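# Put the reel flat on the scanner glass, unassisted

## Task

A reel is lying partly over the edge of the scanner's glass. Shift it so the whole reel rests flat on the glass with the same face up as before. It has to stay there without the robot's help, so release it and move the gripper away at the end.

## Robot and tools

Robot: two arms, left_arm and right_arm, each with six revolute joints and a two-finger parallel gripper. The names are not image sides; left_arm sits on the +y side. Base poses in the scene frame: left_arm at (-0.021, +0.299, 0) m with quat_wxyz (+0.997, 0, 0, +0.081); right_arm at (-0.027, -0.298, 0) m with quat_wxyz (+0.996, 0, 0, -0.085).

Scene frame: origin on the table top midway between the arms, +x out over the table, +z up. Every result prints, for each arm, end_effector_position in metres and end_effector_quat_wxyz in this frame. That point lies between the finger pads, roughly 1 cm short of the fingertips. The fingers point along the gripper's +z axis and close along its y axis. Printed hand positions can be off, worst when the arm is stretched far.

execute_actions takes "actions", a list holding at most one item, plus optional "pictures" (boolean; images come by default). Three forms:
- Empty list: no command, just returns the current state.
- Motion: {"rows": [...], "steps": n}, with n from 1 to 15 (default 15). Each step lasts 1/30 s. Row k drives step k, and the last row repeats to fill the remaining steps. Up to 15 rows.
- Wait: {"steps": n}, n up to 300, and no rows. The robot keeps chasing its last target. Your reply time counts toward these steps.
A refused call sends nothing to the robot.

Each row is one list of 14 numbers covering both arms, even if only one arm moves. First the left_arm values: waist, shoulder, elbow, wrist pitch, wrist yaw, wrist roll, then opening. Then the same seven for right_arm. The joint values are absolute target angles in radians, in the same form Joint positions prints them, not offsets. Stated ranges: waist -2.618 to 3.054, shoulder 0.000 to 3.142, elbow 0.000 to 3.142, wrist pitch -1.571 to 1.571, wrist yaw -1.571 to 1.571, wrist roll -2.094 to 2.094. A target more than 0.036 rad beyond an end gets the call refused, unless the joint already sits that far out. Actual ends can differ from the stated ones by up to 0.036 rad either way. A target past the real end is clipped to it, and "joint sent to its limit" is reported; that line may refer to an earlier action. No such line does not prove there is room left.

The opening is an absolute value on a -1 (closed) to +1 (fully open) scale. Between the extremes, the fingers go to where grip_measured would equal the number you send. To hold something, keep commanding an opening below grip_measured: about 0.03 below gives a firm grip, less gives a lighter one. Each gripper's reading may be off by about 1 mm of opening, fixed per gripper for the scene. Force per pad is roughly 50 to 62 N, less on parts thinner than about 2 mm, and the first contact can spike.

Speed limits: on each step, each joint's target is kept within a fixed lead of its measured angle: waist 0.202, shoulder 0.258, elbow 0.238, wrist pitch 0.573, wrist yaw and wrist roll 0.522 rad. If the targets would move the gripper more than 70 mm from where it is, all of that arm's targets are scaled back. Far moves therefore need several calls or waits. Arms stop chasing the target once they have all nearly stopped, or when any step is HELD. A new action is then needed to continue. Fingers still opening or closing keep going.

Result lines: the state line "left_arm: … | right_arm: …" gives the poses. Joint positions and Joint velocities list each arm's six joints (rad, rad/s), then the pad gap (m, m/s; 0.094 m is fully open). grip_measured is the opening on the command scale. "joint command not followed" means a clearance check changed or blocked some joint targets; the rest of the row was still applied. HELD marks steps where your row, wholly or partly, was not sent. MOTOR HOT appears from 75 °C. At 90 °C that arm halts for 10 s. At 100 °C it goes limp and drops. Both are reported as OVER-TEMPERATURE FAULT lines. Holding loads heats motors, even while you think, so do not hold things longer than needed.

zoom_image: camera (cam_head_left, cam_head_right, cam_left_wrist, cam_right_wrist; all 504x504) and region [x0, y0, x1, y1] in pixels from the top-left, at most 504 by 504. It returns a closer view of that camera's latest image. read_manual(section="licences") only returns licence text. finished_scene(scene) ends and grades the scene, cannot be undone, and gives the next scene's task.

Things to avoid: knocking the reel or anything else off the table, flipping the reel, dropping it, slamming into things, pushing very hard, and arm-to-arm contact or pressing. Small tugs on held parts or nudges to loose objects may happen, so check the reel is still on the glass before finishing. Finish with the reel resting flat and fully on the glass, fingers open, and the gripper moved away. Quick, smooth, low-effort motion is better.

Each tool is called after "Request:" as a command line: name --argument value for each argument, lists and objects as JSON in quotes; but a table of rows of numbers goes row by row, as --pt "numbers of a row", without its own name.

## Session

Request:
execute_actions --actions '[]'

Scene clock: 0.00 s of 4800.00 s.
left_arm: end_effector_position=(+0.5815, +0.3351, +0.1546) grip_measured=+1.000 end_effector_quat_wxyz=(+0.685, -0.455, +0.476, +0.313) | right_arm: end_effector_position=(+0.2120, -0.5786, +0.2659) grip_measured=+1.000 end_effector_quat_wxyz=(+0.330, +0.251, +0.806, -0.422)
Joint positions: left_arm=[-0.397  2.859  2.168  1.444 -1.374  0.41   0.094] | right_arm=[-0.453  1.144  0.974 -0.344  0.523 -0.33   0.094]
Joint velocities: left_arm=[-0.002 -0.007 -0.022 -0.007  0.022 -0.022  0.   ] | right_arm=[-0.022 -0.012 -0.012 -0.051 -0.051  0.095  0.   ]
Motor temperatures (°C, as the motors report them): left_arm=[20 27 24 23 21 21] | right_arm=[23 22 25 23 20 20]

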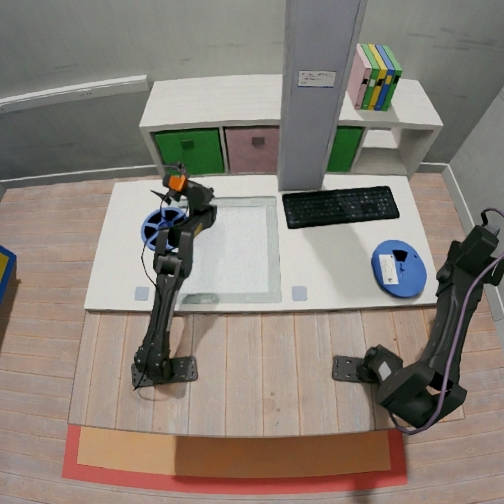

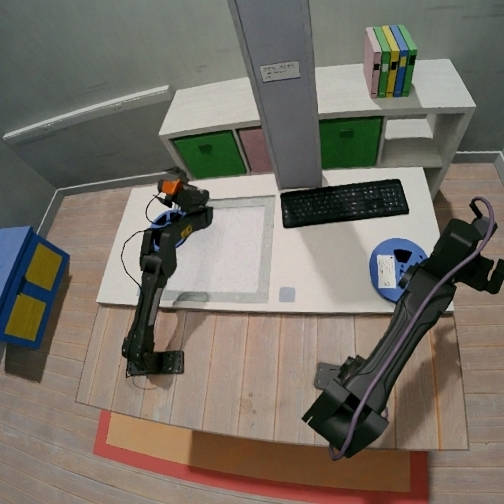

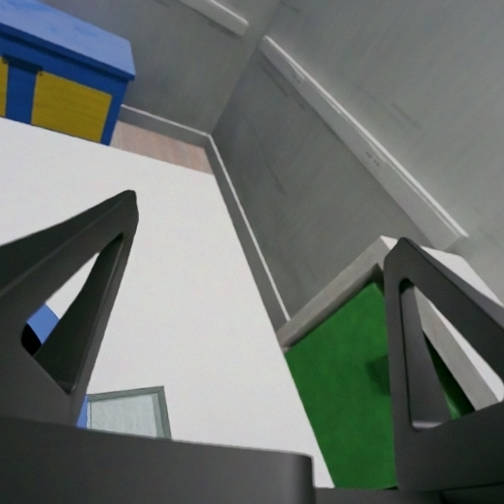

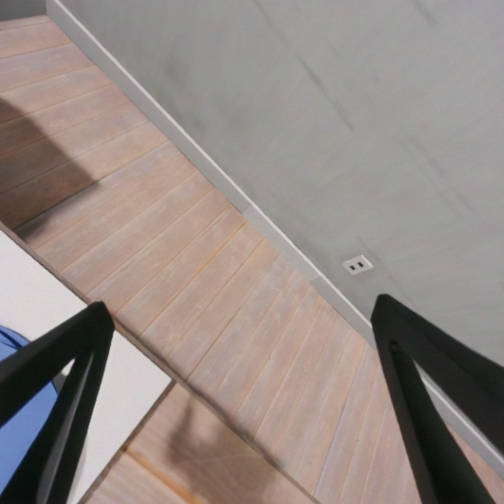

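Request:
execute_actions --actions '[{"rows":[[-0.397,2.84,2.18,1.44,-1.374,0.4,1,-0.453,1.144,0.974,-0.344,0.523,-0.33,1],[-0.395,2.82,2.18,1.42,-1.374,0.38,1,-0.453,1.144,0.974,-0.344,0.523,-0.33,1],[-0.39,2.79,2.18,1.39,-1.374,0.35,1,-0.453,1.144,0.974,-0.344,0.523,-0.33,1],[-0.383,2.755,2.18,1.34,-1.374,0.31,1,-0.453,1.144,0.974,-0.344,0.523,-0.33,1],[-0.373,2.715,2.18,1.27,-1.374,0.26,1,-0.453,1.144,0.974,-0.344,0.523,-0.33,1],[-0.36,2.67,2.18,1.19,-1.374,0.2,1,-0.453,1.144,0.974,-0.344,0.523,-0.33,1],[-0.344,2.625,2.18,1.1,-1.374,0.13,1,-0.453,1.144,0.974,-0.344,0.523,-0.33,1],[-0.325,2.58,2.18,1.0,-1.374,0.06,1,-0.453,1.144,0.974,-0.344,0.523,-0.33,1],[-0.303,2.535,2.18,0.9,-1.374,-0.01,1,-0.453,1.144,0.974,-0.344,0.523,-0.33,1],[-0.28,2.49,2.18,0.8,-1.374,-0.08,1,-0.453,1.144,0.974,-0.344,0.523,-0.33,1],[-0.255,2.45,2.18,0.7,-1.374,-0.15,1,-0.453,1.144,0.974,-0.344,0.523,-0.33,1],[-0.23,2.413,2.18,0.6,-1.374,-0.22,1,-0.453,1.144,0.974,-0.344,0.523,-0.33,1],[-0.205,2.38,2.18,0.5,-1.374,-0.29,1,-0.453,1.144,0.974,-0.344,0.523,-0.33,1],[-0.18,2.352,2.18,0.4,-1.374,-0.36,1,-0.453,1.144,0.974,-0.344,0.523,-0.33,1],[-0.155,2.328,2.18,0.3,-1.374,-0.43,1,-0.453,1.144,0.974,-0.344,0.523,-0.33,1]],"steps":15}]' --pictures false

Request:
execute_actions --actions '[{"rows":[[-0.13,2.309,2.18,0.2,-1.374,-0.5,1,-0.453,1.144,0.974,-0.344,0.523,-0.33,1],[-0.105,2.294,2.18,0.1,-1.374,-0.57,1,-0.453,1.144,0.974,-0.344,0.523,-0.33,1],[-0.08,2.284,2.18,0.0,-1.374,-0.64,1,-0.453,1.144,0.974,-0.344,0.523,-0.33,1],[-0.055,2.277,2.175,-0.1,-1.374,-0.71,1,-0.453,1.144,0.974,-0.344,0.523,-0.33,1],[-0.03,2.274,2.17,-0.2,-1.374,-0.78,1,-0.453,1.144,0.974,-0.344,0.523,-0.33,1],[-0.005,2.274,2.165,-0.3,-1.36,-0.85,1,-0.453,1.144,0.974,-0.344,0.523,-0.33,1],[0.02,2.274,2.16,-0.4,-1.33,-0.92,1,-0.453,1.144,0.974,-0.344,0.523,-0.33,1],[0.045,2.274,2.155,-0.5,-1.29,-0.99,1,-0.453,1.144,0.974,-0.344,0.523,-0.33,1],[0.07,2.274,2.15,-0.6,-1.24,-1.06,1,-0.453,1.144,0.974,-0.344,0.523,-0.33,1],[0.093,2.274,2.145,-0.7,-1.18,-1.13,1,-0.453,1.144,0.974,-0.344,0.523,-0.33,1],[0.115,2.274,2.14,-0.8,-1.11,-1.2,1,-0.453,1.144,0.974,-0.344,0.523,-0.33,1],[0.135,2.274,2.135,-0.9,-1.04,-1.27,1,-0.453,1.144,0.974,-0.344,0.523,-0.33,1],[0.153,2.274,2.13,-0.99,-0.96,-1.34,1,-0.453,1.144,0.974,-0.344,0.523,-0.33,1],[0.168,2.274,2.125,-1.07,-0.88,-1.4,1,-0.453,1.144,0.974,-0.344,0.523,-0.33,1],[0.18,2.274,2.12,-1.14,-0.8,-1.45,1,-0.453,1.144,0.974,-0.344,0.523,-0.33,1]],"steps":15}]' --pictures false

Request:
execute_actions --actions '[{"rows":[[0.189,2.274,2.11,-1.2,-0.72,-1.49,1,-0.453,1.144,0.974,-0.344,0.523,-0.33,1],[0.195,2.274,2.1,-1.245,-0.64,-1.52,1,-0.453,1.144,0.974,-0.344,0.523,-0.33,1],[0.199,2.274,2.09,-1.275,-0.56,-1.545,1,-0.453,1.144,0.974,-0.344,0.523,-0.33,1],[0.2,2.274,2.08,-1.295,-0.48,-1.56,1,-0.453,1.144,0.974,-0.344,0.523,-0.33,1],[0.2,2.274,2.07,-1.305,-0.4,-1.57,1,-0.453,1.144,0.974,-0.344,0.523,-0.33,1],[0.2,2.274,2.06,-1.31,-0.32,-1.57,1,-0.453,1.144,0.974,-0.344,0.523,-0.33,1],[0.2,2.274,2.05,-1.31,-0.25,-1.57,1,-0.453,1.144,0.974,-0.344,0.523,-0.33,1],[0.2,2.274,2.04,-1.31,-0.18,-1.57,1,-0.453,1.144,0.974,-0.344,0.523,-0.33,1],[0.2,2.274,2.032,-1.31,-0.12,-1.57,1,-0.453,1.144,0.974,-0.344,0.523,-0.33,1],[0.2,2.274,2.026,-1.31,-0.07,-1.57,1,-0.453,1.144,0.974,-0.344,0.523,-0.33,1],[0.2,2.274,2.022,-1.31,-0.03,-1.57,1,-0.453,1.144,0.974,-0.344,0.523,-0.33,1],[0.2,2.274,2.02,-1.31,0.0,-1.57,1,-0.453,1.144,0.974,-0.344,0.523,-0.33,1]],"steps":15}]' --pictures false

Request:
execute_actions --actions '[{"steps":12}]'

Scene clock: 60.87 s of 4800.00 s.
left_arm: end_effector_position=(+0.5683, +0.4038, +0.3011) grip_measured=+1.000 end_effector_quat_wxyz=(+0.691, -0.537, +0.405, +0.266) | right_arm: end_effector_position=(+0.2120, -0.5786, +0.2659) grip_measured=+1.000 end_effector_quat_wxyz=(+0.330, +0.251, +0.806, -0.422)
Joint positions: left_arm=[-0.284  2.512  2.166  0.895 -1.388 -0.015  0.094] | right_arm=[-0.453  1.144  0.974 -0.344  0.523 -0.33   0.094]
Joint velocities: left_arm=[ 0.628 -1.067 -0.002 -1.883 -0.081 -1.443  0.   ] | right_arm=[-0.002 -0.017 -0.012  0.022 -0.022 -0.066  0.   ]
Motor temperatures (°C, as the motors report them): left_arm=[20 47 26 24 21 21] | right_arm=[23 22 28 27 20 20]
Steps of this call (steps 1 to 90: nothing new was sent; then 57.37 s passed at rest; steps 91 to 105: all 15 steps of this action). Readings (joint positions):
91: left_arm=[-0.397 2.859 2.168 1.444 -1.375 0.409] | right_arm=[-0.453 1.144 0.974 -0.344 0.523 -0.330]
92: left_arm=[-0.397 2.859 2.168 1.443 -1.377 0.404] | right_arm=[-0.453 1.144 0.974 -0.344 0.523 -0.330]
94: left_arm=[-0.396 2.849 2.168 1.418 -1.382 0.379] | right_arm=[-0.453 1.144 0.974 -0.344 0.523 -0.330]
98: left_arm=[-0.384 2.765 2.166 1.277 -1.389 0.275] | right_arm=[-0.453 1.144 0.974 -0.344 0.523 -0.330]
105: the state above

Scene clock: 61.37 s of 4800.00 s.
left_arm: end_effector_position=(+0.4661, +0.6357, +0.2807) grip_measured=+1.000 end_effector_quat_wxyz=(-0.572, +0.684, -0.375, -0.254) | right_arm: end_effector_position=(+0.2120, -0.5786, +0.2659) grip_measured=+1.000 end_effector_quat_wxyz=(+0.330, +0.251, +0.806, -0.422)
Joint positions: left_arm=[ 0.17   2.262  2.146 -0.387 -1.105 -1.109  0.094] | right_arm=[-0.453  1.144  0.974 -0.344  0.523 -0.33   0.094]
Joint velocities: left_arm=[ 0.32   0.066 -0.173 -2.396  1.502 -1.707  0.   ] | right_arm=[-0.002 -0.012 -0.012  0.007 -0.051 -0.051  0.   ]
Motor temperatures (°C, as the motors report them): left_arm=[20 47 26 24 21 21] | right_arm=[23 22 28 27 20 20]
Steps of this call (steps 1 to 15: all 15 steps of this action). Readings (joint positions):
1: left_arm=[-0.259 2.474 2.166 0.831 -1.387 -0.071] | right_arm=[-0.453 1.144 0.974 -0.344 0.523 -0.330]
2: left_arm=[-0.232 2.437 2.166 0.761 -1.386 -0.134] | right_arm=[-0.453 1.144 0.974 -0.344 0.523 -0.330]
4: left_arm=[-0.167 2.367 2.166 0.603 -1.384 -0.282] | right_arm=[-0.453 1.144 0.974 -0.344 0.523 -0.330]
8: left_arm=[-0.008 2.267 2.166 0.216 -1.360 -0.634] | right_arm=[-0.453 1.144 0.974 -0.344 0.523 -0.330]
15: the state above

Scene clock: 61.87 s of 4800.00 s.
left_arm: end_effector_position=(+0.4045, +0.4881, +0.0701) grip_measured=+1.000 end_effector_quat_wxyz=(-0.075, +0.811, -0.579, -0.034) | right_arm: end_effector_position=(+0.2120, -0.5786, +0.2659) grip_measured=+1.000 end_effector_quat_wxyz=(+0.330, +0.251, +0.806, -0.422)
Joint positions: left_arm=[ 0.202  2.276  2.022 -1.227 -0.139 -1.532  0.094] | right_arm=[-0.453  1.144  0.974 -0.344  0.523 -0.33   0.094]
Joint velocities: left_arm=[ 0.007  0.032 -0.042 -0.623  1.062 -0.256  0.   ] | right_arm=[ 0.007 -0.007  0.002 -0.007  0.022  0.081  0.   ]
Motor temperatures (°C, as the motors report them): left_arm=[20 47 26 24 21 21] | right_arm=[23 22 28 27 20 20]
Steps of this call (steps 1 to 15: all 15 steps of this action). Readings (joint positions):
1: left_arm=[0.180 2.264 2.139 -0.465 -1.050 -1.164] | right_arm=[-0.453 1.144 0.974 -0.344 0.523 -0.330]
2: left_arm=[0.188 2.265 2.132 -0.540 -0.992 -1.214] | right_arm=[-0.453 1.144 0.974 -0.344 0.523 -0.330]
4: left_arm=[0.199 2.267 2.115 -0.683 -0.873 -1.299] | right_arm=[-0.453 1.144 0.974 -0.344 0.523 -0.330]
8: left_arm=[0.203 2.269 2.078 -0.938 -0.610 -1.416] | right_arm=[-0.453 1.144 0.974 -0.344 0.523 -0.330]
15: the state above

Scene clock: 62.27 s of 4800.00 s.
left_arm: end_effector_position=(+0.3982, +0.4599, +0.0668) grip_measured=+1.000 end_effector_quat_wxyz=(-0.010, +0.821, -0.571, +0.005) | right_arm: end_effector_position=(+0.2120, -0.5786, +0.2659) grip_measured=+1.000 end_effector_quat_wxyz=(+0.330, +0.251, +0.806, -0.422)
Joint positions: left_arm=[ 0.202  2.278  2.021 -1.292 -0.003 -1.561  0.094] | right_arm=[-0.453  1.144  0.974 -0.344  0.523 -0.33   0.094]
Joint velocities: left_arm=[-0.007 -0.017 -0.012 -0.022  0.139  0.007  0.   ] | right_arm=[-0.017  0.007 -0.002 -0.007 -0.037 -0.022  0.   ]
Motor temperatures (°C, as the motors report them): left_arm=[20 47 26 24 21 21] | right_arm=[23 22 28 27 20 20]
Steps of this call (steps 1 to 12: the robot went on to your last target). Readings (joint positions):
1: left_arm=[0.202 2.278 2.021 -1.244 -0.108 -1.539] | right_arm=[-0.453 1.144 0.974 -0.344 0.523 -0.330]
2: left_arm=[0.202 2.278 2.021 -1.257 -0.084 -1.544] | right_arm=[-0.453 1.144 0.974 -0.344 0.523 -0.330]
4: left_arm=[0.202 2.278 2.021 -1.272 -0.050 -1.552] | right_arm=[-0.453 1.144 0.974 -0.344 0.523 -0.330]
8: left_arm=[0.202 2.278 2.021 -1.287 -0.016 -1.559] | right_arm=[-0.453 1.144 0.974 -0.344 0.523 -0.330]
12: the state above

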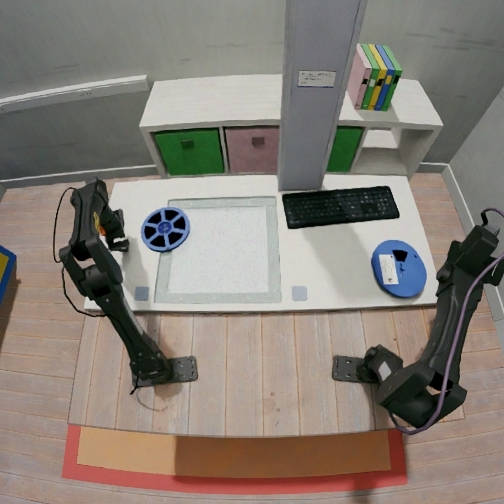

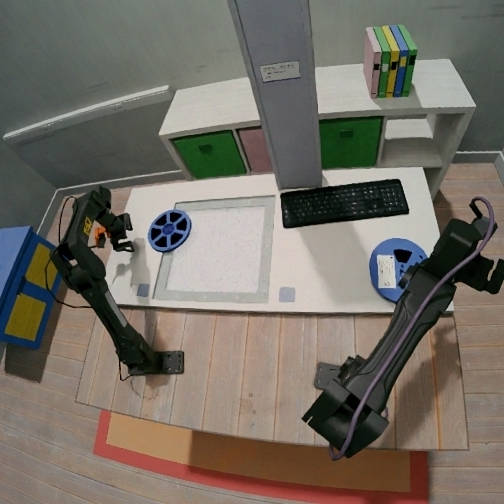

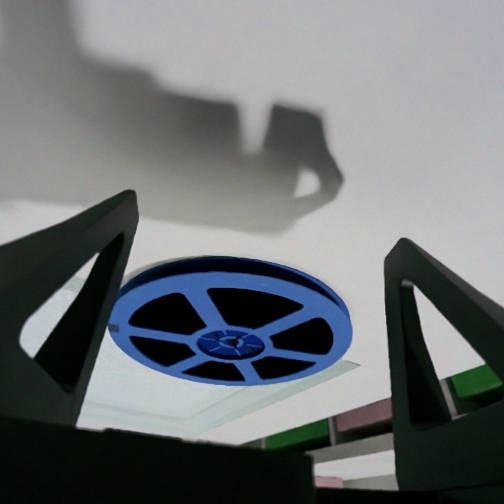

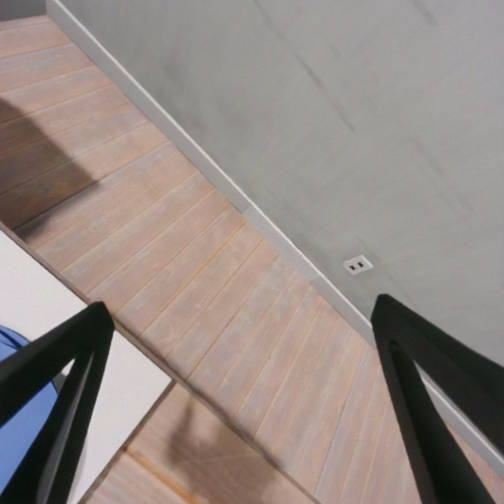

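Request:
execute_actions --actions '[{"rows":[[0.198,2.274,2.014,-1.295,0,-1.57,1,-0.453,1.144,0.974,-0.344,0.523,-0.33,1],[0.195,2.274,2.005,-1.285,0,-1.57,1,-0.453,1.144,0.974,-0.344,0.523,-0.33,1],[0.191,2.274,1.994,-1.274,0,-1.57,1,-0.453,1.144,0.974,-0.344,0.523,-0.33,1],[0.187,2.274,1.982,-1.262,0,-1.57,1,-0.453,1.144,0.974,-0.344,0.523,-0.33,1],[0.183,2.274,1.97,-1.25,0,-1.57,1,-0.453,1.144,0.974,-0.344,0.523,-0.33,1],[0.179,2.274,1.958,-1.24,0,-1.57,1,-0.453,1.144,0.974,-0.344,0.523,-0.33,1],[0.175,2.274,1.947,-1.23,0,-1.57,1,-0.453,1.144,0.974,-0.344,0.523,-0.33,1],[0.171,2.274,1.937,-1.222,0,-1.57,1,-0.453,1.144,0.974,-0.344,0.523,-0.33,1],[0.168,2.274,1.929,-1.216,0,-1.57,1,-0.453,1.144,0.974,-0.344,0.523,-0.33,1],[0.165,2.274,1.924,-1.213,0,-1.57,1,-0.453,1.144,0.974,-0.344,0.523,-0.33,1],[0.163,2.274,1.922,-1.212,0,-1.57,1,-0.453,1.144,0.974,-0.344,0.523,-0.33,1]],"steps":15}]'

Scene clock: 79.37 s of 4800.00 s.
left_arm: end_effector_position=(+0.3968, +0.4399, +0.0435) grip_measured=+1.000 end_effector_quat_wxyz=(+0.004, +0.811, -0.586, +0.002) | right_arm: end_effector_position=(+0.2120, -0.5786, +0.2659) grip_measured=+1.000 end_effector_quat_wxyz=(+0.330, +0.251, +0.806, -0.422)
Joint positions: left_arm=[ 0.165  2.278  1.929 -1.226  0.007 -1.563  0.094] | right_arm=[-0.453  1.144  0.974 -0.344  0.523 -0.33   0.094]
Joint velocities: left_arm=[-0.037  0.007 -0.012  0.081  0.007  0.022  0.   ] | right_arm=[-0.017  0.012 -0.002 -0.007  0.007  0.037  0.   ]
Motor temperatures (°C, as the motors report them): left_arm=[20 43 26 23 21 21] | right_arm=[23 22 28 28 20 20]
Steps of this call (steps 1 to 30: the robot went on to your last target; steps 31 to 90: nothing new was sent; then 13.60 s passed at rest; steps 91 to 105: all 15 steps of this action). Readings (joint positions):
91: left_arm=[0.202 2.278 2.021 -1.294 0.006 -1.563] | right_arm=[-0.453 1.144 0.974 -0.344 0.523 -0.330]
92: left_arm=[0.202 2.278 2.021 -1.293 0.006 -1.563] | right_arm=[-0.453 1.144 0.974 -0.344 0.523 -0.330]
94: left_arm=[0.201 2.278 2.012 -1.284 0.006 -1.563] | right_arm=[-0.453 1.144 0.974 -0.344 0.523 -0.330]
98: left_arm=[0.192 2.278 1.966 -1.253 0.006 -1.563] | right_arm=[-0.453 1.144 0.974 -0.344 0.523 -0.330]
105: the state above

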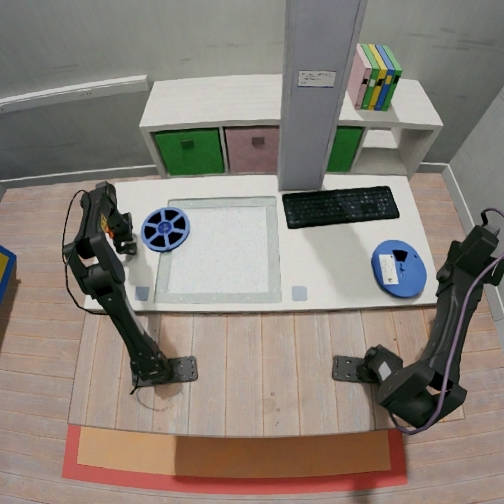

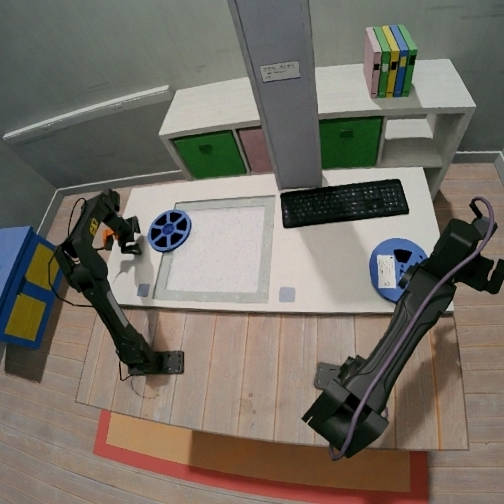

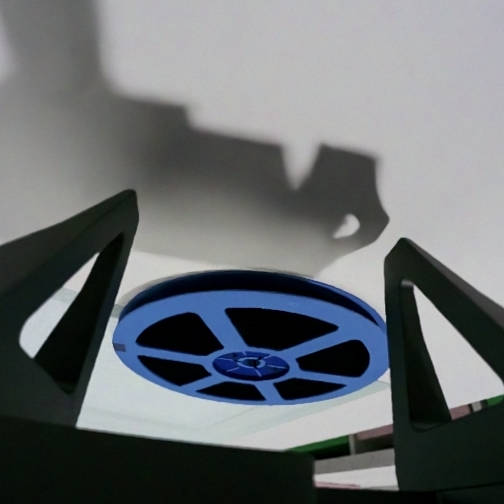

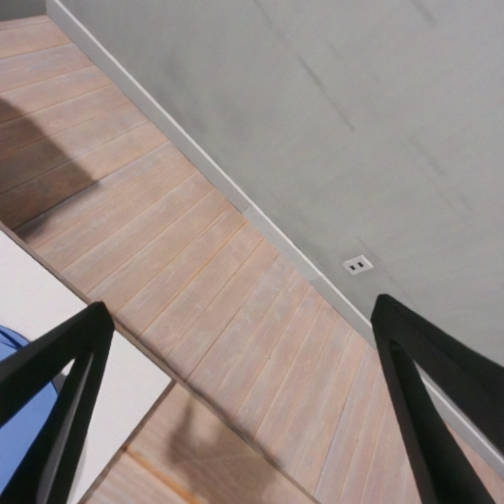

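Request:
execute_actions --actions '[{"rows":[[0.158,2.274,1.918,-1.207,0,-1.57,1,-0.453,1.144,0.974,-0.344,0.523,-0.33,1],[0.152,2.274,1.915,-1.205,0,-1.57,1,-0.453,1.144,0.974,-0.344,0.523,-0.33,1],[0.145,2.274,1.915,-1.205,0,-1.57,1,-0.453,1.144,0.974,-0.344,0.523,-0.33,1],[0.138,2.274,1.915,-1.205,0,-1.57,1,-0.453,1.144,0.974,-0.344,0.523,-0.33,1],[0.131,2.274,1.915,-1.205,0,-1.57,1,-0.453,1.144,0.974,-0.344,0.523,-0.33,1],[0.124,2.274,1.915,-1.205,0,-1.57,1,-0.453,1.144,0.974,-0.344,0.523,-0.33,1],[0.117,2.274,1.915,-1.205,0,-1.57,1,-0.453,1.144,0.974,-0.344,0.523,-0.33,1],[0.11,2.274,1.915,-1.205,0,-1.57,1,-0.453,1.144,0.974,-0.344,0.523,-0.33,1],[0.103,2.274,1.915,-1.205,0,-1.57,1,-0.453,1.144,0.974,-0.344,0.523,-0.33,1],[0.096,2.274,1.915,-1.205,0,-1.57,1,-0.453,1.144,0.974,-0.344,0.523,-0.33,1],[0.089,2.274,1.915,-1.205,0,-1.57,1,-0.453,1.144,0.974,-0.344,0.523,-0.33,1],[0.082,2.274,1.915,-1.205,0,-1.57,1,-0.453,1.144,0.974,-0.344,0.523,-0.33,1],[0.074,2.274,1.915,-1.205,0,-1.57,1,-0.453,1.144,0.974,-0.344,0.523,-0.33,1],[0.066,2.274,1.915,-1.205,0,-1.57,1,-0.453,1.144,0.974,-0.344,0.523,-0.33,1],[0.057,2.274,1.915,-1.205,0,-1.57,1,-0.453,1.144,0.974,-0.344,0.523,-0.33,1]],"steps":15}]' --pictures false

Request:
execute_actions --actions '[{"rows":[[0.047,2.274,1.915,-1.205,0,-1.57,1,-0.453,1.144,0.974,-0.344,0.523,-0.33,1],[0.036,2.274,1.915,-1.205,0,-1.57,1,-0.453,1.144,0.974,-0.344,0.523,-0.33,1],[0.024,2.274,1.915,-1.205,0,-1.57,1,-0.453,1.144,0.974,-0.344,0.523,-0.33,1],[0.012,2.274,1.915,-1.205,0,-1.57,1,-0.453,1.144,0.974,-0.344,0.523,-0.33,1],[0.0,2.274,1.915,-1.205,0,-1.57,1,-0.453,1.144,0.974,-0.344,0.523,-0.33,1],[-0.012,2.274,1.915,-1.205,0,-1.57,1,-0.453,1.144,0.974,-0.344,0.523,-0.33,1],[-0.024,2.274,1.915,-1.205,0,-1.57,1,-0.453,1.144,0.974,-0.344,0.523,-0.33,1],[-0.036,2.274,1.915,-1.205,0,-1.57,1,-0.453,1.144,0.974,-0.344,0.523,-0.33,1],[-0.048,2.274,1.915,-1.205,0,-1.57,1,-0.453,1.144,0.974,-0.344,0.523,-0.33,1],[-0.06,2.274,1.915,-1.205,0,-1.57,1,-0.453,1.144,0.974,-0.344,0.523,-0.33,1],[-0.072,2.274,1.915,-1.205,0,-1.57,1,-0.453,1.144,0.974,-0.344,0.523,-0.33,1],[-0.084,2.274,1.915,-1.205,0,-1.57,1,-0.453,1.144,0.974,-0.344,0.523,-0.33,1],[-0.096,2.274,1.915,-1.205,0,-1.57,1,-0.453,1.144,0.974,-0.344,0.523,-0.33,1],[-0.108,2.274,1.915,-1.205,0,-1.57,1,-0.453,1.144,0.974,-0.344,0.523,-0.33,1],[-0.12,2.274,1.915,-1.205,0,-1.57,1,-0.453,1.144,0.974,-0.344,0.523,-0.33,1]],"steps":15}]' --pictures false

Request:
execute_actions --actions '[{"rows":[[-0.132,2.274,1.915,-1.205,0,-1.57,1,-0.453,1.144,0.974,-0.344,0.523,-0.33,1],[-0.144,2.274,1.915,-1.205,0,-1.57,1,-0.453,1.144,0.974,-0.344,0.523,-0.33,1],[-0.156,2.274,1.915,-1.205,0,-1.57,1,-0.453,1.144,0.974,-0.344,0.523,-0.33,1],[-0.168,2.274,1.915,-1.205,0,-1.57,1,-0.453,1.144,0.974,-0.344,0.523,-0.33,1],[-0.18,2.274,1.915,-1.205,0,-1.57,1,-0.453,1.144,0.974,-0.344,0.523,-0.33,1],[-0.192,2.274,1.915,-1.205,0,-1.57,1,-0.453,1.144,0.974,-0.344,0.523,-0.33,1],[-0.204,2.274,1.915,-1.205,0,-1.57,1,-0.453,1.144,0.974,-0.344,0.523,-0.33,1],[-0.216,2.274,1.915,-1.205,0,-1.57,1,-0.453,1.144,0.974,-0.344,0.523,-0.33,1],[-0.228,2.274,1.915,-1.205,0,-1.57,1,-0.453,1.144,0.974,-0.344,0.523,-0.33,1],[-0.24,2.274,1.915,-1.205,0,-1.57,1,-0.453,1.144,0.974,-0.344,0.523,-0.33,1],[-0.252,2.274,1.915,-1.205,0,-1.57,1,-0.453,1.144,0.974,-0.344,0.523,-0.33,1],[-0.264,2.274,1.915,-1.205,0,-1.57,1,-0.453,1.144,0.974,-0.344,0.523,-0.33,1],[-0.276,2.274,1.915,-1.205,0,-1.57,1,-0.453,1.144,0.974,-0.344,0.523,-0.33,1],[-0.288,2.274,1.915,-1.205,0,-1.57,1,-0.453,1.144,0.974,-0.344,0.523,-0.33,1],[-0.3,2.274,1.915,-1.205,0,-1.57,1,-0.453,1.144,0.974,-0.344,0.523,-0.33,1]],"steps":15}]' --pictures false

Request:
execute_actions --actions '[{"rows":[[-0.312,2.274,1.915,-1.205,0,-1.57,1,-0.453,1.144,0.974,-0.344,0.523,-0.33,1],[-0.323,2.274,1.915,-1.205,0,-1.57,1,-0.453,1.144,0.974,-0.344,0.523,-0.33,1],[-0.333,2.274,1.915,-1.205,0,-1.57,1,-0.453,1.144,0.974,-0.344,0.523,-0.33,1],[-0.342,2.274,1.915,-1.205,0,-1.57,1,-0.453,1.144,0.974,-0.344,0.523,-0.33,1],[-0.35,2.274,1.915,-1.205,0,-1.57,1,-0.453,1.144,0.974,-0.344,0.523,-0.33,1],[-0.357,2.274,1.915,-1.205,0,-1.57,1,-0.453,1.144,0.974,-0.344,0.523,-0.33,1],[-0.363,2.274,1.915,-1.205,0,-1.57,1,-0.453,1.144,0.974,-0.344,0.523,-0.33,1],[-0.367,2.274,1.915,-1.205,0,-1.57,1,-0.453,1.144,0.974,-0.344,0.523,-0.33,1],[-0.37,2.274,1.915,-1.205,0,-1.57,1,-0.453,1.144,0.974,-0.344,0.523,-0.33,1]],"steps":12}]'

Scene clock: 128.50 s of 4800.00 s.
left_arm: end_effector_position=(+0.4125, +0.4045, +0.0435) grip_measured=+1.000 end_effector_quat_wxyz=(-0.005, +0.785, -0.620, +0.008) | right_arm: end_effector_position=(+0.2120, -0.5786, +0.2659) grip_measured=+1.000 end_effector_quat_wxyz=(+0.330, +0.251, +0.806, -0.422)
Joint positions: left_arm=[ 0.078  2.278  1.929 -1.205  0.006 -1.565  0.094] | right_arm=[-0.453  1.144  0.974 -0.344  0.523 -0.33   0.094]
Joint velocities: left_arm=[-0.208  0.012 -0.017 -0.066 -0.007  0.037  0.   ] | right_arm=[-0.012  0.007 -0.007 -0.051 -0.037 -0.022  0.   ]
Motor temperatures (°C, as the motors report them): left_arm=[20 42 26 23 21 21] | right_arm=[23 22 28 28 20 20]
Steps of this call (steps 1 to 30: the robot went on to your last target; steps 31 to 90: nothing new was sent; then 45.63 s passed at rest; steps 91 to 105: all 15 steps of this action). Readings (joint positions):
91: left_arm=[0.165 2.278 1.929 -1.213 0.007 -1.563] | right_arm=[-0.453 1.144 0.974 -0.344 0.523 -0.330]
92: left_arm=[0.165 2.278 1.929 -1.212 0.007 -1.563] | right_arm=[-0.453 1.144 0.974 -0.344 0.523 -0.330]
94: left_arm=[0.161 2.278 1.929 -1.210 0.007 -1.563] | right_arm=[-0.453 1.144 0.974 -0.344 0.523 -0.330]
98: left_arm=[0.138 2.278 1.929 -1.208 0.007 -1.563] | right_arm=[-0.453 1.144 0.974 -0.344 0.523 -0.330]
105: the state above

Scene clock: 129.00 s of 4800.00 s.
left_arm: end_effector_position=(+0.4248, +0.3298, +0.0435) grip_measured=+1.000 end_effector_quat_wxyz=(+0.005, -0.729, +0.684, -0.009) | right_arm: end_effector_position=(+0.2120, -0.5786, +0.2659) grip_measured=+1.000 end_effector_quat_wxyz=(+0.330, +0.251, +0.806, -0.422)
Joint positions: left_arm=[-0.092  2.278  1.929 -1.202  0.006 -1.566  0.094] | right_arm=[-0.453  1.144  0.974 -0.344  0.523 -0.33   0.094]
Joint velocities: left_arm=[-0.339  0.007  0.017  0.022  0.007 -0.037  0.   ] | right_arm=[ 0.007  0.002 -0.017  0.066 -0.081 -0.022  0.   ]
Motor temperatures (°C, as the motors report them): left_arm=[20 42 26 23 21 21] | right_arm=[23 22 28 28 20 20]
Steps of this call (steps 1 to 15: all 15 steps of this action). Readings (joint positions):
1: left_arm=[0.071 2.278 1.929 -1.205 0.006 -1.565] | right_arm=[-0.453 1.144 0.974 -0.344 0.523 -0.330]
2: left_arm=[0.063 2.278 1.929 -1.204 0.006 -1.565] | right_arm=[-0.453 1.144 0.974 -0.344 0.523 -0.330]
4: left_arm=[0.046 2.278 1.929 -1.204 0.006 -1.565] | right_arm=[-0.453 1.144 0.974 -0.344 0.523 -0.330]
8: left_arm=[-0.000 2.278 1.929 -1.203 0.006 -1.566] | right_arm=[-0.453 1.144 0.974 -0.344 0.523 -0.330]
15: the state above

Scene clock: 129.50 s of 4800.00 s.
left_arm: end_effector_position=(+0.4236, +0.2505, +0.0435) grip_measured=+1.000 end_effector_quat_wxyz=(+0.005, -0.666, +0.746, -0.009) | right_arm: end_effector_position=(+0.2120, -0.5786, +0.2659) grip_measured=+1.000 end_effector_quat_wxyz=(+0.330, +0.251, +0.806, -0.422)
Joint positions: left_arm=[-0.27   2.278  1.929 -1.201  0.005 -1.566  0.094] | right_arm=[-0.453  1.144  0.974 -0.344  0.523 -0.33   0.094]
Joint velocities: left_arm=[-0.344 -0.007  0.002  0.022  0.125  0.007  0.   ] | right_arm=[ 0.002  0.007 -0.012  0.037 -0.022 -0.007  0.   ]
Motor temperatures (°C, as the motors report them): left_arm=[20 42 26 23 21 21] | right_arm=[23 22 28 28 20 20]
Steps of this call (steps 1 to 15: all 15 steps of this action). Readings (joint positions):
1: left_arm=[-0.104 2.278 1.929 -1.202 0.006 -1.566] | right_arm=[-0.453 1.144 0.974 -0.344 0.523 -0.330]
2: left_arm=[-0.116 2.278 1.929 -1.202 0.006 -1.566] | right_arm=[-0.453 1.144 0.974 -0.344 0.523 -0.330]
4: left_arm=[-0.139 2.278 1.929 -1.202 0.006 -1.566] | right_arm=[-0.453 1.144 0.974 -0.344 0.523 -0.330]
8: left_arm=[-0.185 2.278 1.929 -1.202 0.006 -1.566] | right_arm=[-0.453 1.144 0.974 -0.344 0.523 -0.330]
15: the state above

Scene clock: 129.90 s of 4800.00 s.
left_arm: end_effector_position=(+0.4166, +0.2067, +0.0435) grip_measured=+1.000 end_effector_quat_wxyz=(+0.005, -0.628, +0.778, -0.010) | right_arm: end_effector_position=(+0.2120, -0.5786, +0.2659) grip_measured=+1.000 end_effector_quat_wxyz=(+0.330, +0.251, +0.806, -0.422)
Joint positions: left_arm=[-0.369  2.278  1.929 -1.201  0.005 -1.566  0.094] | right_arm=[-0.453  1.144  0.974 -0.344  0.523 -0.33   0.094]
Joint velocities: left_arm=[-0.017  0.007  0.017  0.007 -0.007 -0.081  0.   ] | right_arm=[ 0.002  0.002  0.002 -0.051  0.037 -0.022  0.   ]
Motor temperatures (°C, as the motors report them): left_arm=[20 42 26 23 21 21] | right_arm=[23 22 28 28 20 20]
Steps of this call (steps 1 to 12: all 12 steps of this action). Readings (joint positions):
1: left_arm=[-0.282 2.278 1.929 -1.201 0.005 -1.566] | right_arm=[-0.453 1.144 0.974 -0.344 0.523 -0.330]
2: left_arm=[-0.294 2.278 1.929 -1.201 0.005 -1.566] | right_arm=[-0.453 1.144 0.974 -0.344 0.523 -0.330]
4: left_arm=[-0.317 2.278 1.929 -1.201 0.005 -1.566] | right_arm=[-0.453 1.144 0.974 -0.344 0.523 -0.330]
8: left_arm=[-0.354 2.278 1.929 -1.201 0.005 -1.566] | right_arm=[-0.453 1.144 0.974 -0.344 0.523 -0.330]
12: the state above

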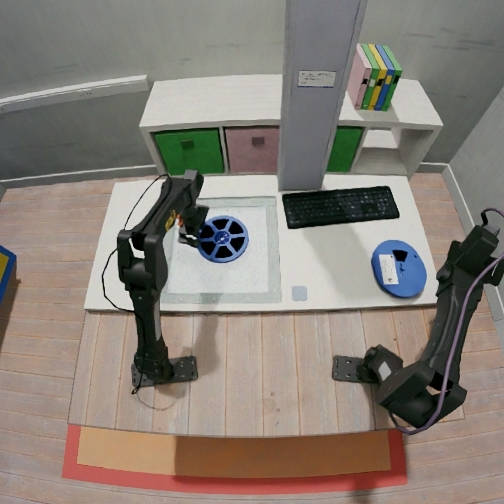

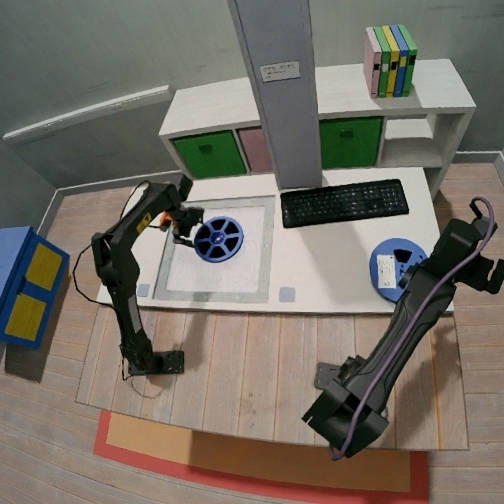

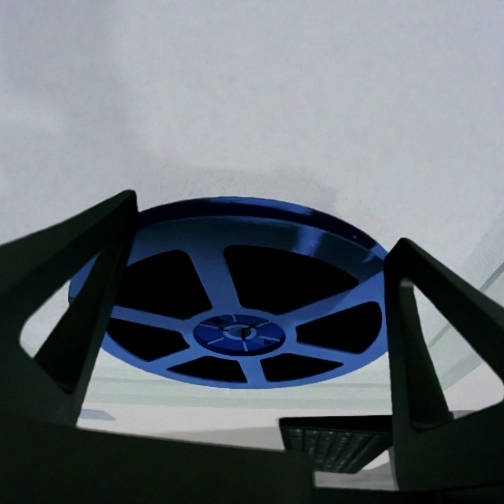

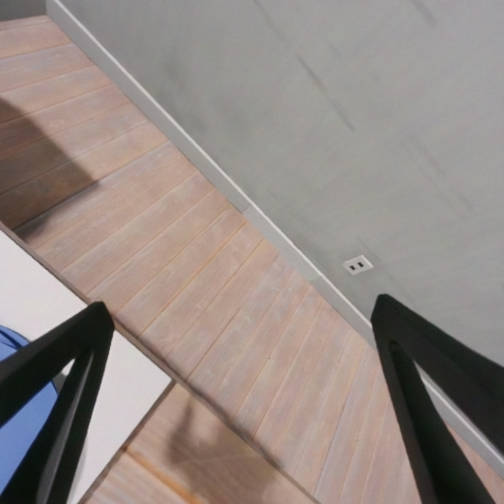

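Request:
execute_actions --actions '[{"rows":[[-0.358,2.27,1.929,-1.205,0,-1.57,1,-0.453,1.144,0.974,-0.344,0.523,-0.33,1],[-0.343,2.262,1.929,-1.205,0,-1.57,1,-0.453,1.144,0.974,-0.344,0.523,-0.33,1],[-0.325,2.25,1.929,-1.205,0,-1.57,1,-0.453,1.144,0.974,-0.344,0.523,-0.33,1],[-0.304,2.235,1.929,-1.205,0,-1.57,1,-0.453,1.144,0.974,-0.344,0.523,-0.33,1],[-0.28,2.215,1.929,-1.205,0,-1.57,1,-0.453,1.144,0.974,-0.344,0.523,-0.33,1],[-0.254,2.19,1.929,-1.21,0,-1.57,1,-0.453,1.144,0.974,-0.344,0.523,-0.33,1],[-0.226,2.16,1.92,-1.215,0,-1.57,1,-0.453,1.144,0.974,-0.344,0.523,-0.33,1],[-0.198,2.125,1.905,-1.22,0,-1.57,1,-0.453,1.144,0.974,-0.344,0.523,-0.33,1],[-0.17,2.085,1.88,-1.23,0,-1.57,1,-0.453,1.144,0.974,-0.344,0.523,-0.33,1],[-0.142,2.045,1.85,-1.24,0,-1.57,1,-0.453,1.144,0.974,-0.344,0.523,-0.33,1],[-0.114,2.005,1.82,-1.25,0,-1.57,1,-0.453,1.144,0.974,-0.344,0.523,-0.33,1],[-0.086,1.965,1.79,-1.26,0,-1.57,1,-0.453,1.144,0.974,-0.344,0.523,-0.33,1],[-0.058,1.925,1.76,-1.27,0,-1.57,1,-0.453,1.144,0.974,-0.344,0.523,-0.33,1],[-0.03,1.885,1.73,-1.28,0,-1.57,1,-0.453,1.144,0.974,-0.344,0.523,-0.33,1],[-0.002,1.845,1.7,-1.29,0,-1.57,1,-0.453,1.144,0.974,-0.344,0.523,-0.33,1]],"steps":15}]' --pictures false

Request:
execute_actions --actions '[{"rows":[[0.026,1.805,1.67,-1.3,0,-1.57,1,-0.453,1.144,0.974,-0.344,0.523,-0.33,1],[0.054,1.765,1.64,-1.3,0,-1.57,1,-0.453,1.144,0.974,-0.344,0.523,-0.33,1],[0.08,1.727,1.61,-1.3,0,-1.57,1,-0.453,1.144,0.974,-0.344,0.523,-0.33,1],[0.104,1.692,1.583,-1.3,0,-1.57,1,-0.453,1.144,0.974,-0.344,0.523,-0.33,1],[0.126,1.66,1.56,-1.3,0,-1.57,1,-0.453,1.144,0.974,-0.344,0.523,-0.33,1],[0.146,1.632,1.54,-1.3,0,-1.57,1,-0.453,1.144,0.974,-0.344,0.523,-0.33,1],[0.163,1.608,1.524,-1.3,0,-1.57,1,-0.453,1.144,0.974,-0.344,0.523,-0.33,1],[0.177,1.59,1.512,-1.3,0,-1.57,1,-0.453,1.144,0.974,-0.344,0.523,-0.33,1],[0.187,1.577,1.504,-1.3,0,-1.57,1,-0.453,1.144,0.974,-0.344,0.523,-0.33,1],[0.193,1.57,1.5,-1.3,0,-1.57,1,-0.453,1.144,0.974,-0.344,0.523,-0.33,1]],"steps":14}]'

Scene clock: 155.53 s of 4800.00 s.
left_arm: end_effector_position=(+0.3855, +0.3468, +0.1340) grip_measured=+1.000 end_effector_quat_wxyz=(-0.059, +0.744, -0.663, +0.060) | right_arm: end_effector_position=(+0.2120, -0.5786, +0.2659) grip_measured=+1.000 end_effector_quat_wxyz=(+0.330, +0.251, +0.806, -0.422)
Joint positions: left_arm=[-0.041  1.944  1.761 -1.221  0.012 -1.566  0.094] | right_arm=[-0.453  1.144  0.974 -0.344  0.523 -0.33   0.094]
Joint velocities: left_arm=[ 0.921 -1.409 -0.779 -0.227 -0.037  0.051  0.   ] | right_arm=[-0.007  0.022  0.002  0.066 -0.022  0.007  0.   ]
Motor temperatures (°C, as the motors report them): left_arm=[20 43 26 23 21 21] | right_arm=[23 22 28 29 20 20]
Steps of this call (steps 1 to 15: the robot went on to your last target; steps 16 to 90: nothing new was sent; then 22.13 s passed at rest; steps 91 to 105: all 15 steps of this action). Readings (joint positions):
91: left_arm=[-0.369 2.278 1.929 -1.201 0.005 -1.566] | right_arm=[-0.453 1.144 0.974 -0.344 0.523 -0.330]
92: left_arm=[-0.367 2.278 1.929 -1.201 0.006 -1.566] | right_arm=[-0.453 1.144 0.974 -0.344 0.523 -0.330]
94: left_arm=[-0.357 2.277 1.929 -1.201 0.010 -1.566] | right_arm=[-0.453 1.144 0.974 -0.344 0.523 -0.330]
98: left_arm=[-0.279 2.237 1.919 -1.199 0.017 -1.566] | right_arm=[-0.453 1.144 0.974 -0.344 0.523 -0.330]
105: the state above

Scene clock: 156.00 s of 4800.00 s.
left_arm: end_effector_position=(+0.2818, +0.4100, +0.1806) grip_measured=+1.000 end_effector_quat_wxyz=(-0.080, +0.815, -0.571, +0.060) | right_arm: end_effector_position=(+0.2120, -0.5786, +0.2659) grip_measured=+1.000 end_effector_quat_wxyz=(+0.330, +0.251, +0.806, -0.422)
Joint positions: left_arm=[ 0.192  1.588  1.514 -1.296  0.007 -1.567  0.094] | right_arm=[-0.453  1.144  0.974 -0.344  0.523 -0.33   0.094]
Joint velocities: left_arm=[-0.012  0.012 -0.027 -0.007 -0.037  0.007  0.   ] | right_arm=[-0.002 -0.022 -0.007  0.037  0.022 -0.051  0.   ]
Motor temperatures (°C, as the motors report them): left_arm=[20 43 26 23 21 21] | right_arm=[23 22 28 29 20 20]
Steps of this call (steps 1 to 14: all 14 steps of this action). Readings (joint positions):
1: left_arm=[-0.010 1.896 1.734 -1.229 0.011 -1.566] | right_arm=[-0.453 1.144 0.974 -0.344 0.523 -0.330]
2: left_arm=[0.019 1.850 1.706 -1.238 0.009 -1.566] | right_arm=[-0.453 1.144 0.974 -0.344 0.523 -0.330]
4: left_arm=[0.071 1.765 1.649 -1.253 0.008 -1.566] | right_arm=[-0.453 1.144 0.974 -0.344 0.523 -0.330]
8: left_arm=[0.151 1.640 1.552 -1.279 0.007 -1.566] | right_arm=[-0.453 1.144 0.974 -0.344 0.523 -0.330]
14: the state above

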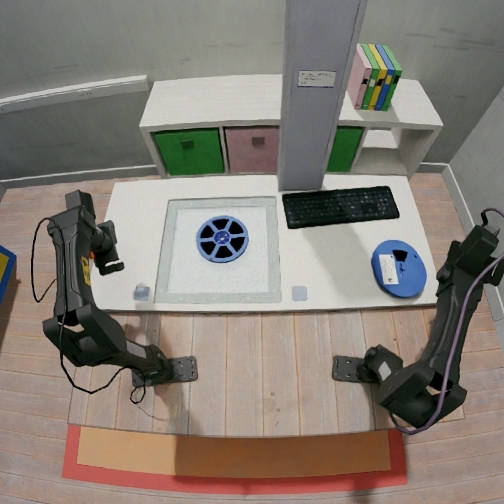

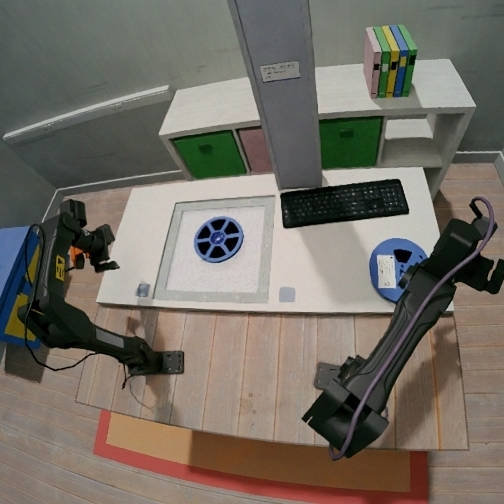

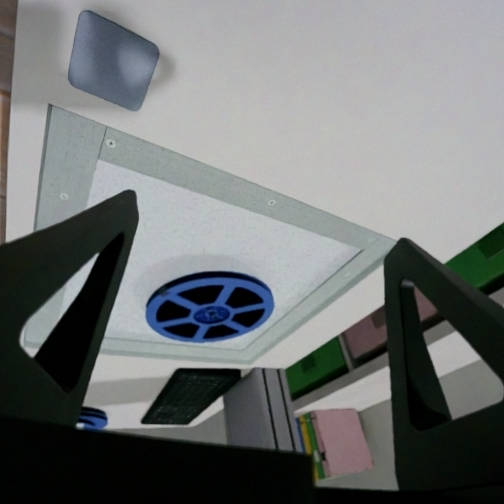

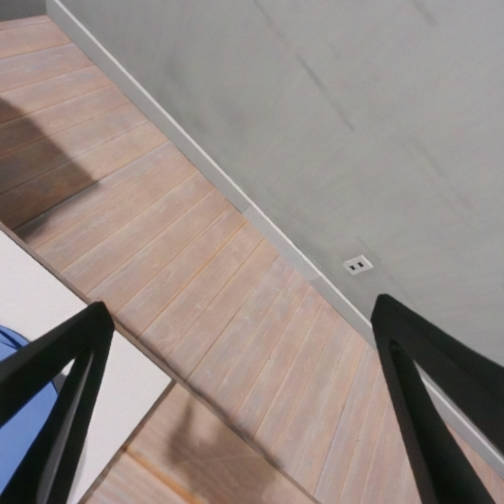

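Request:
finished_scene --scene 2

The scene is finished: the task was done.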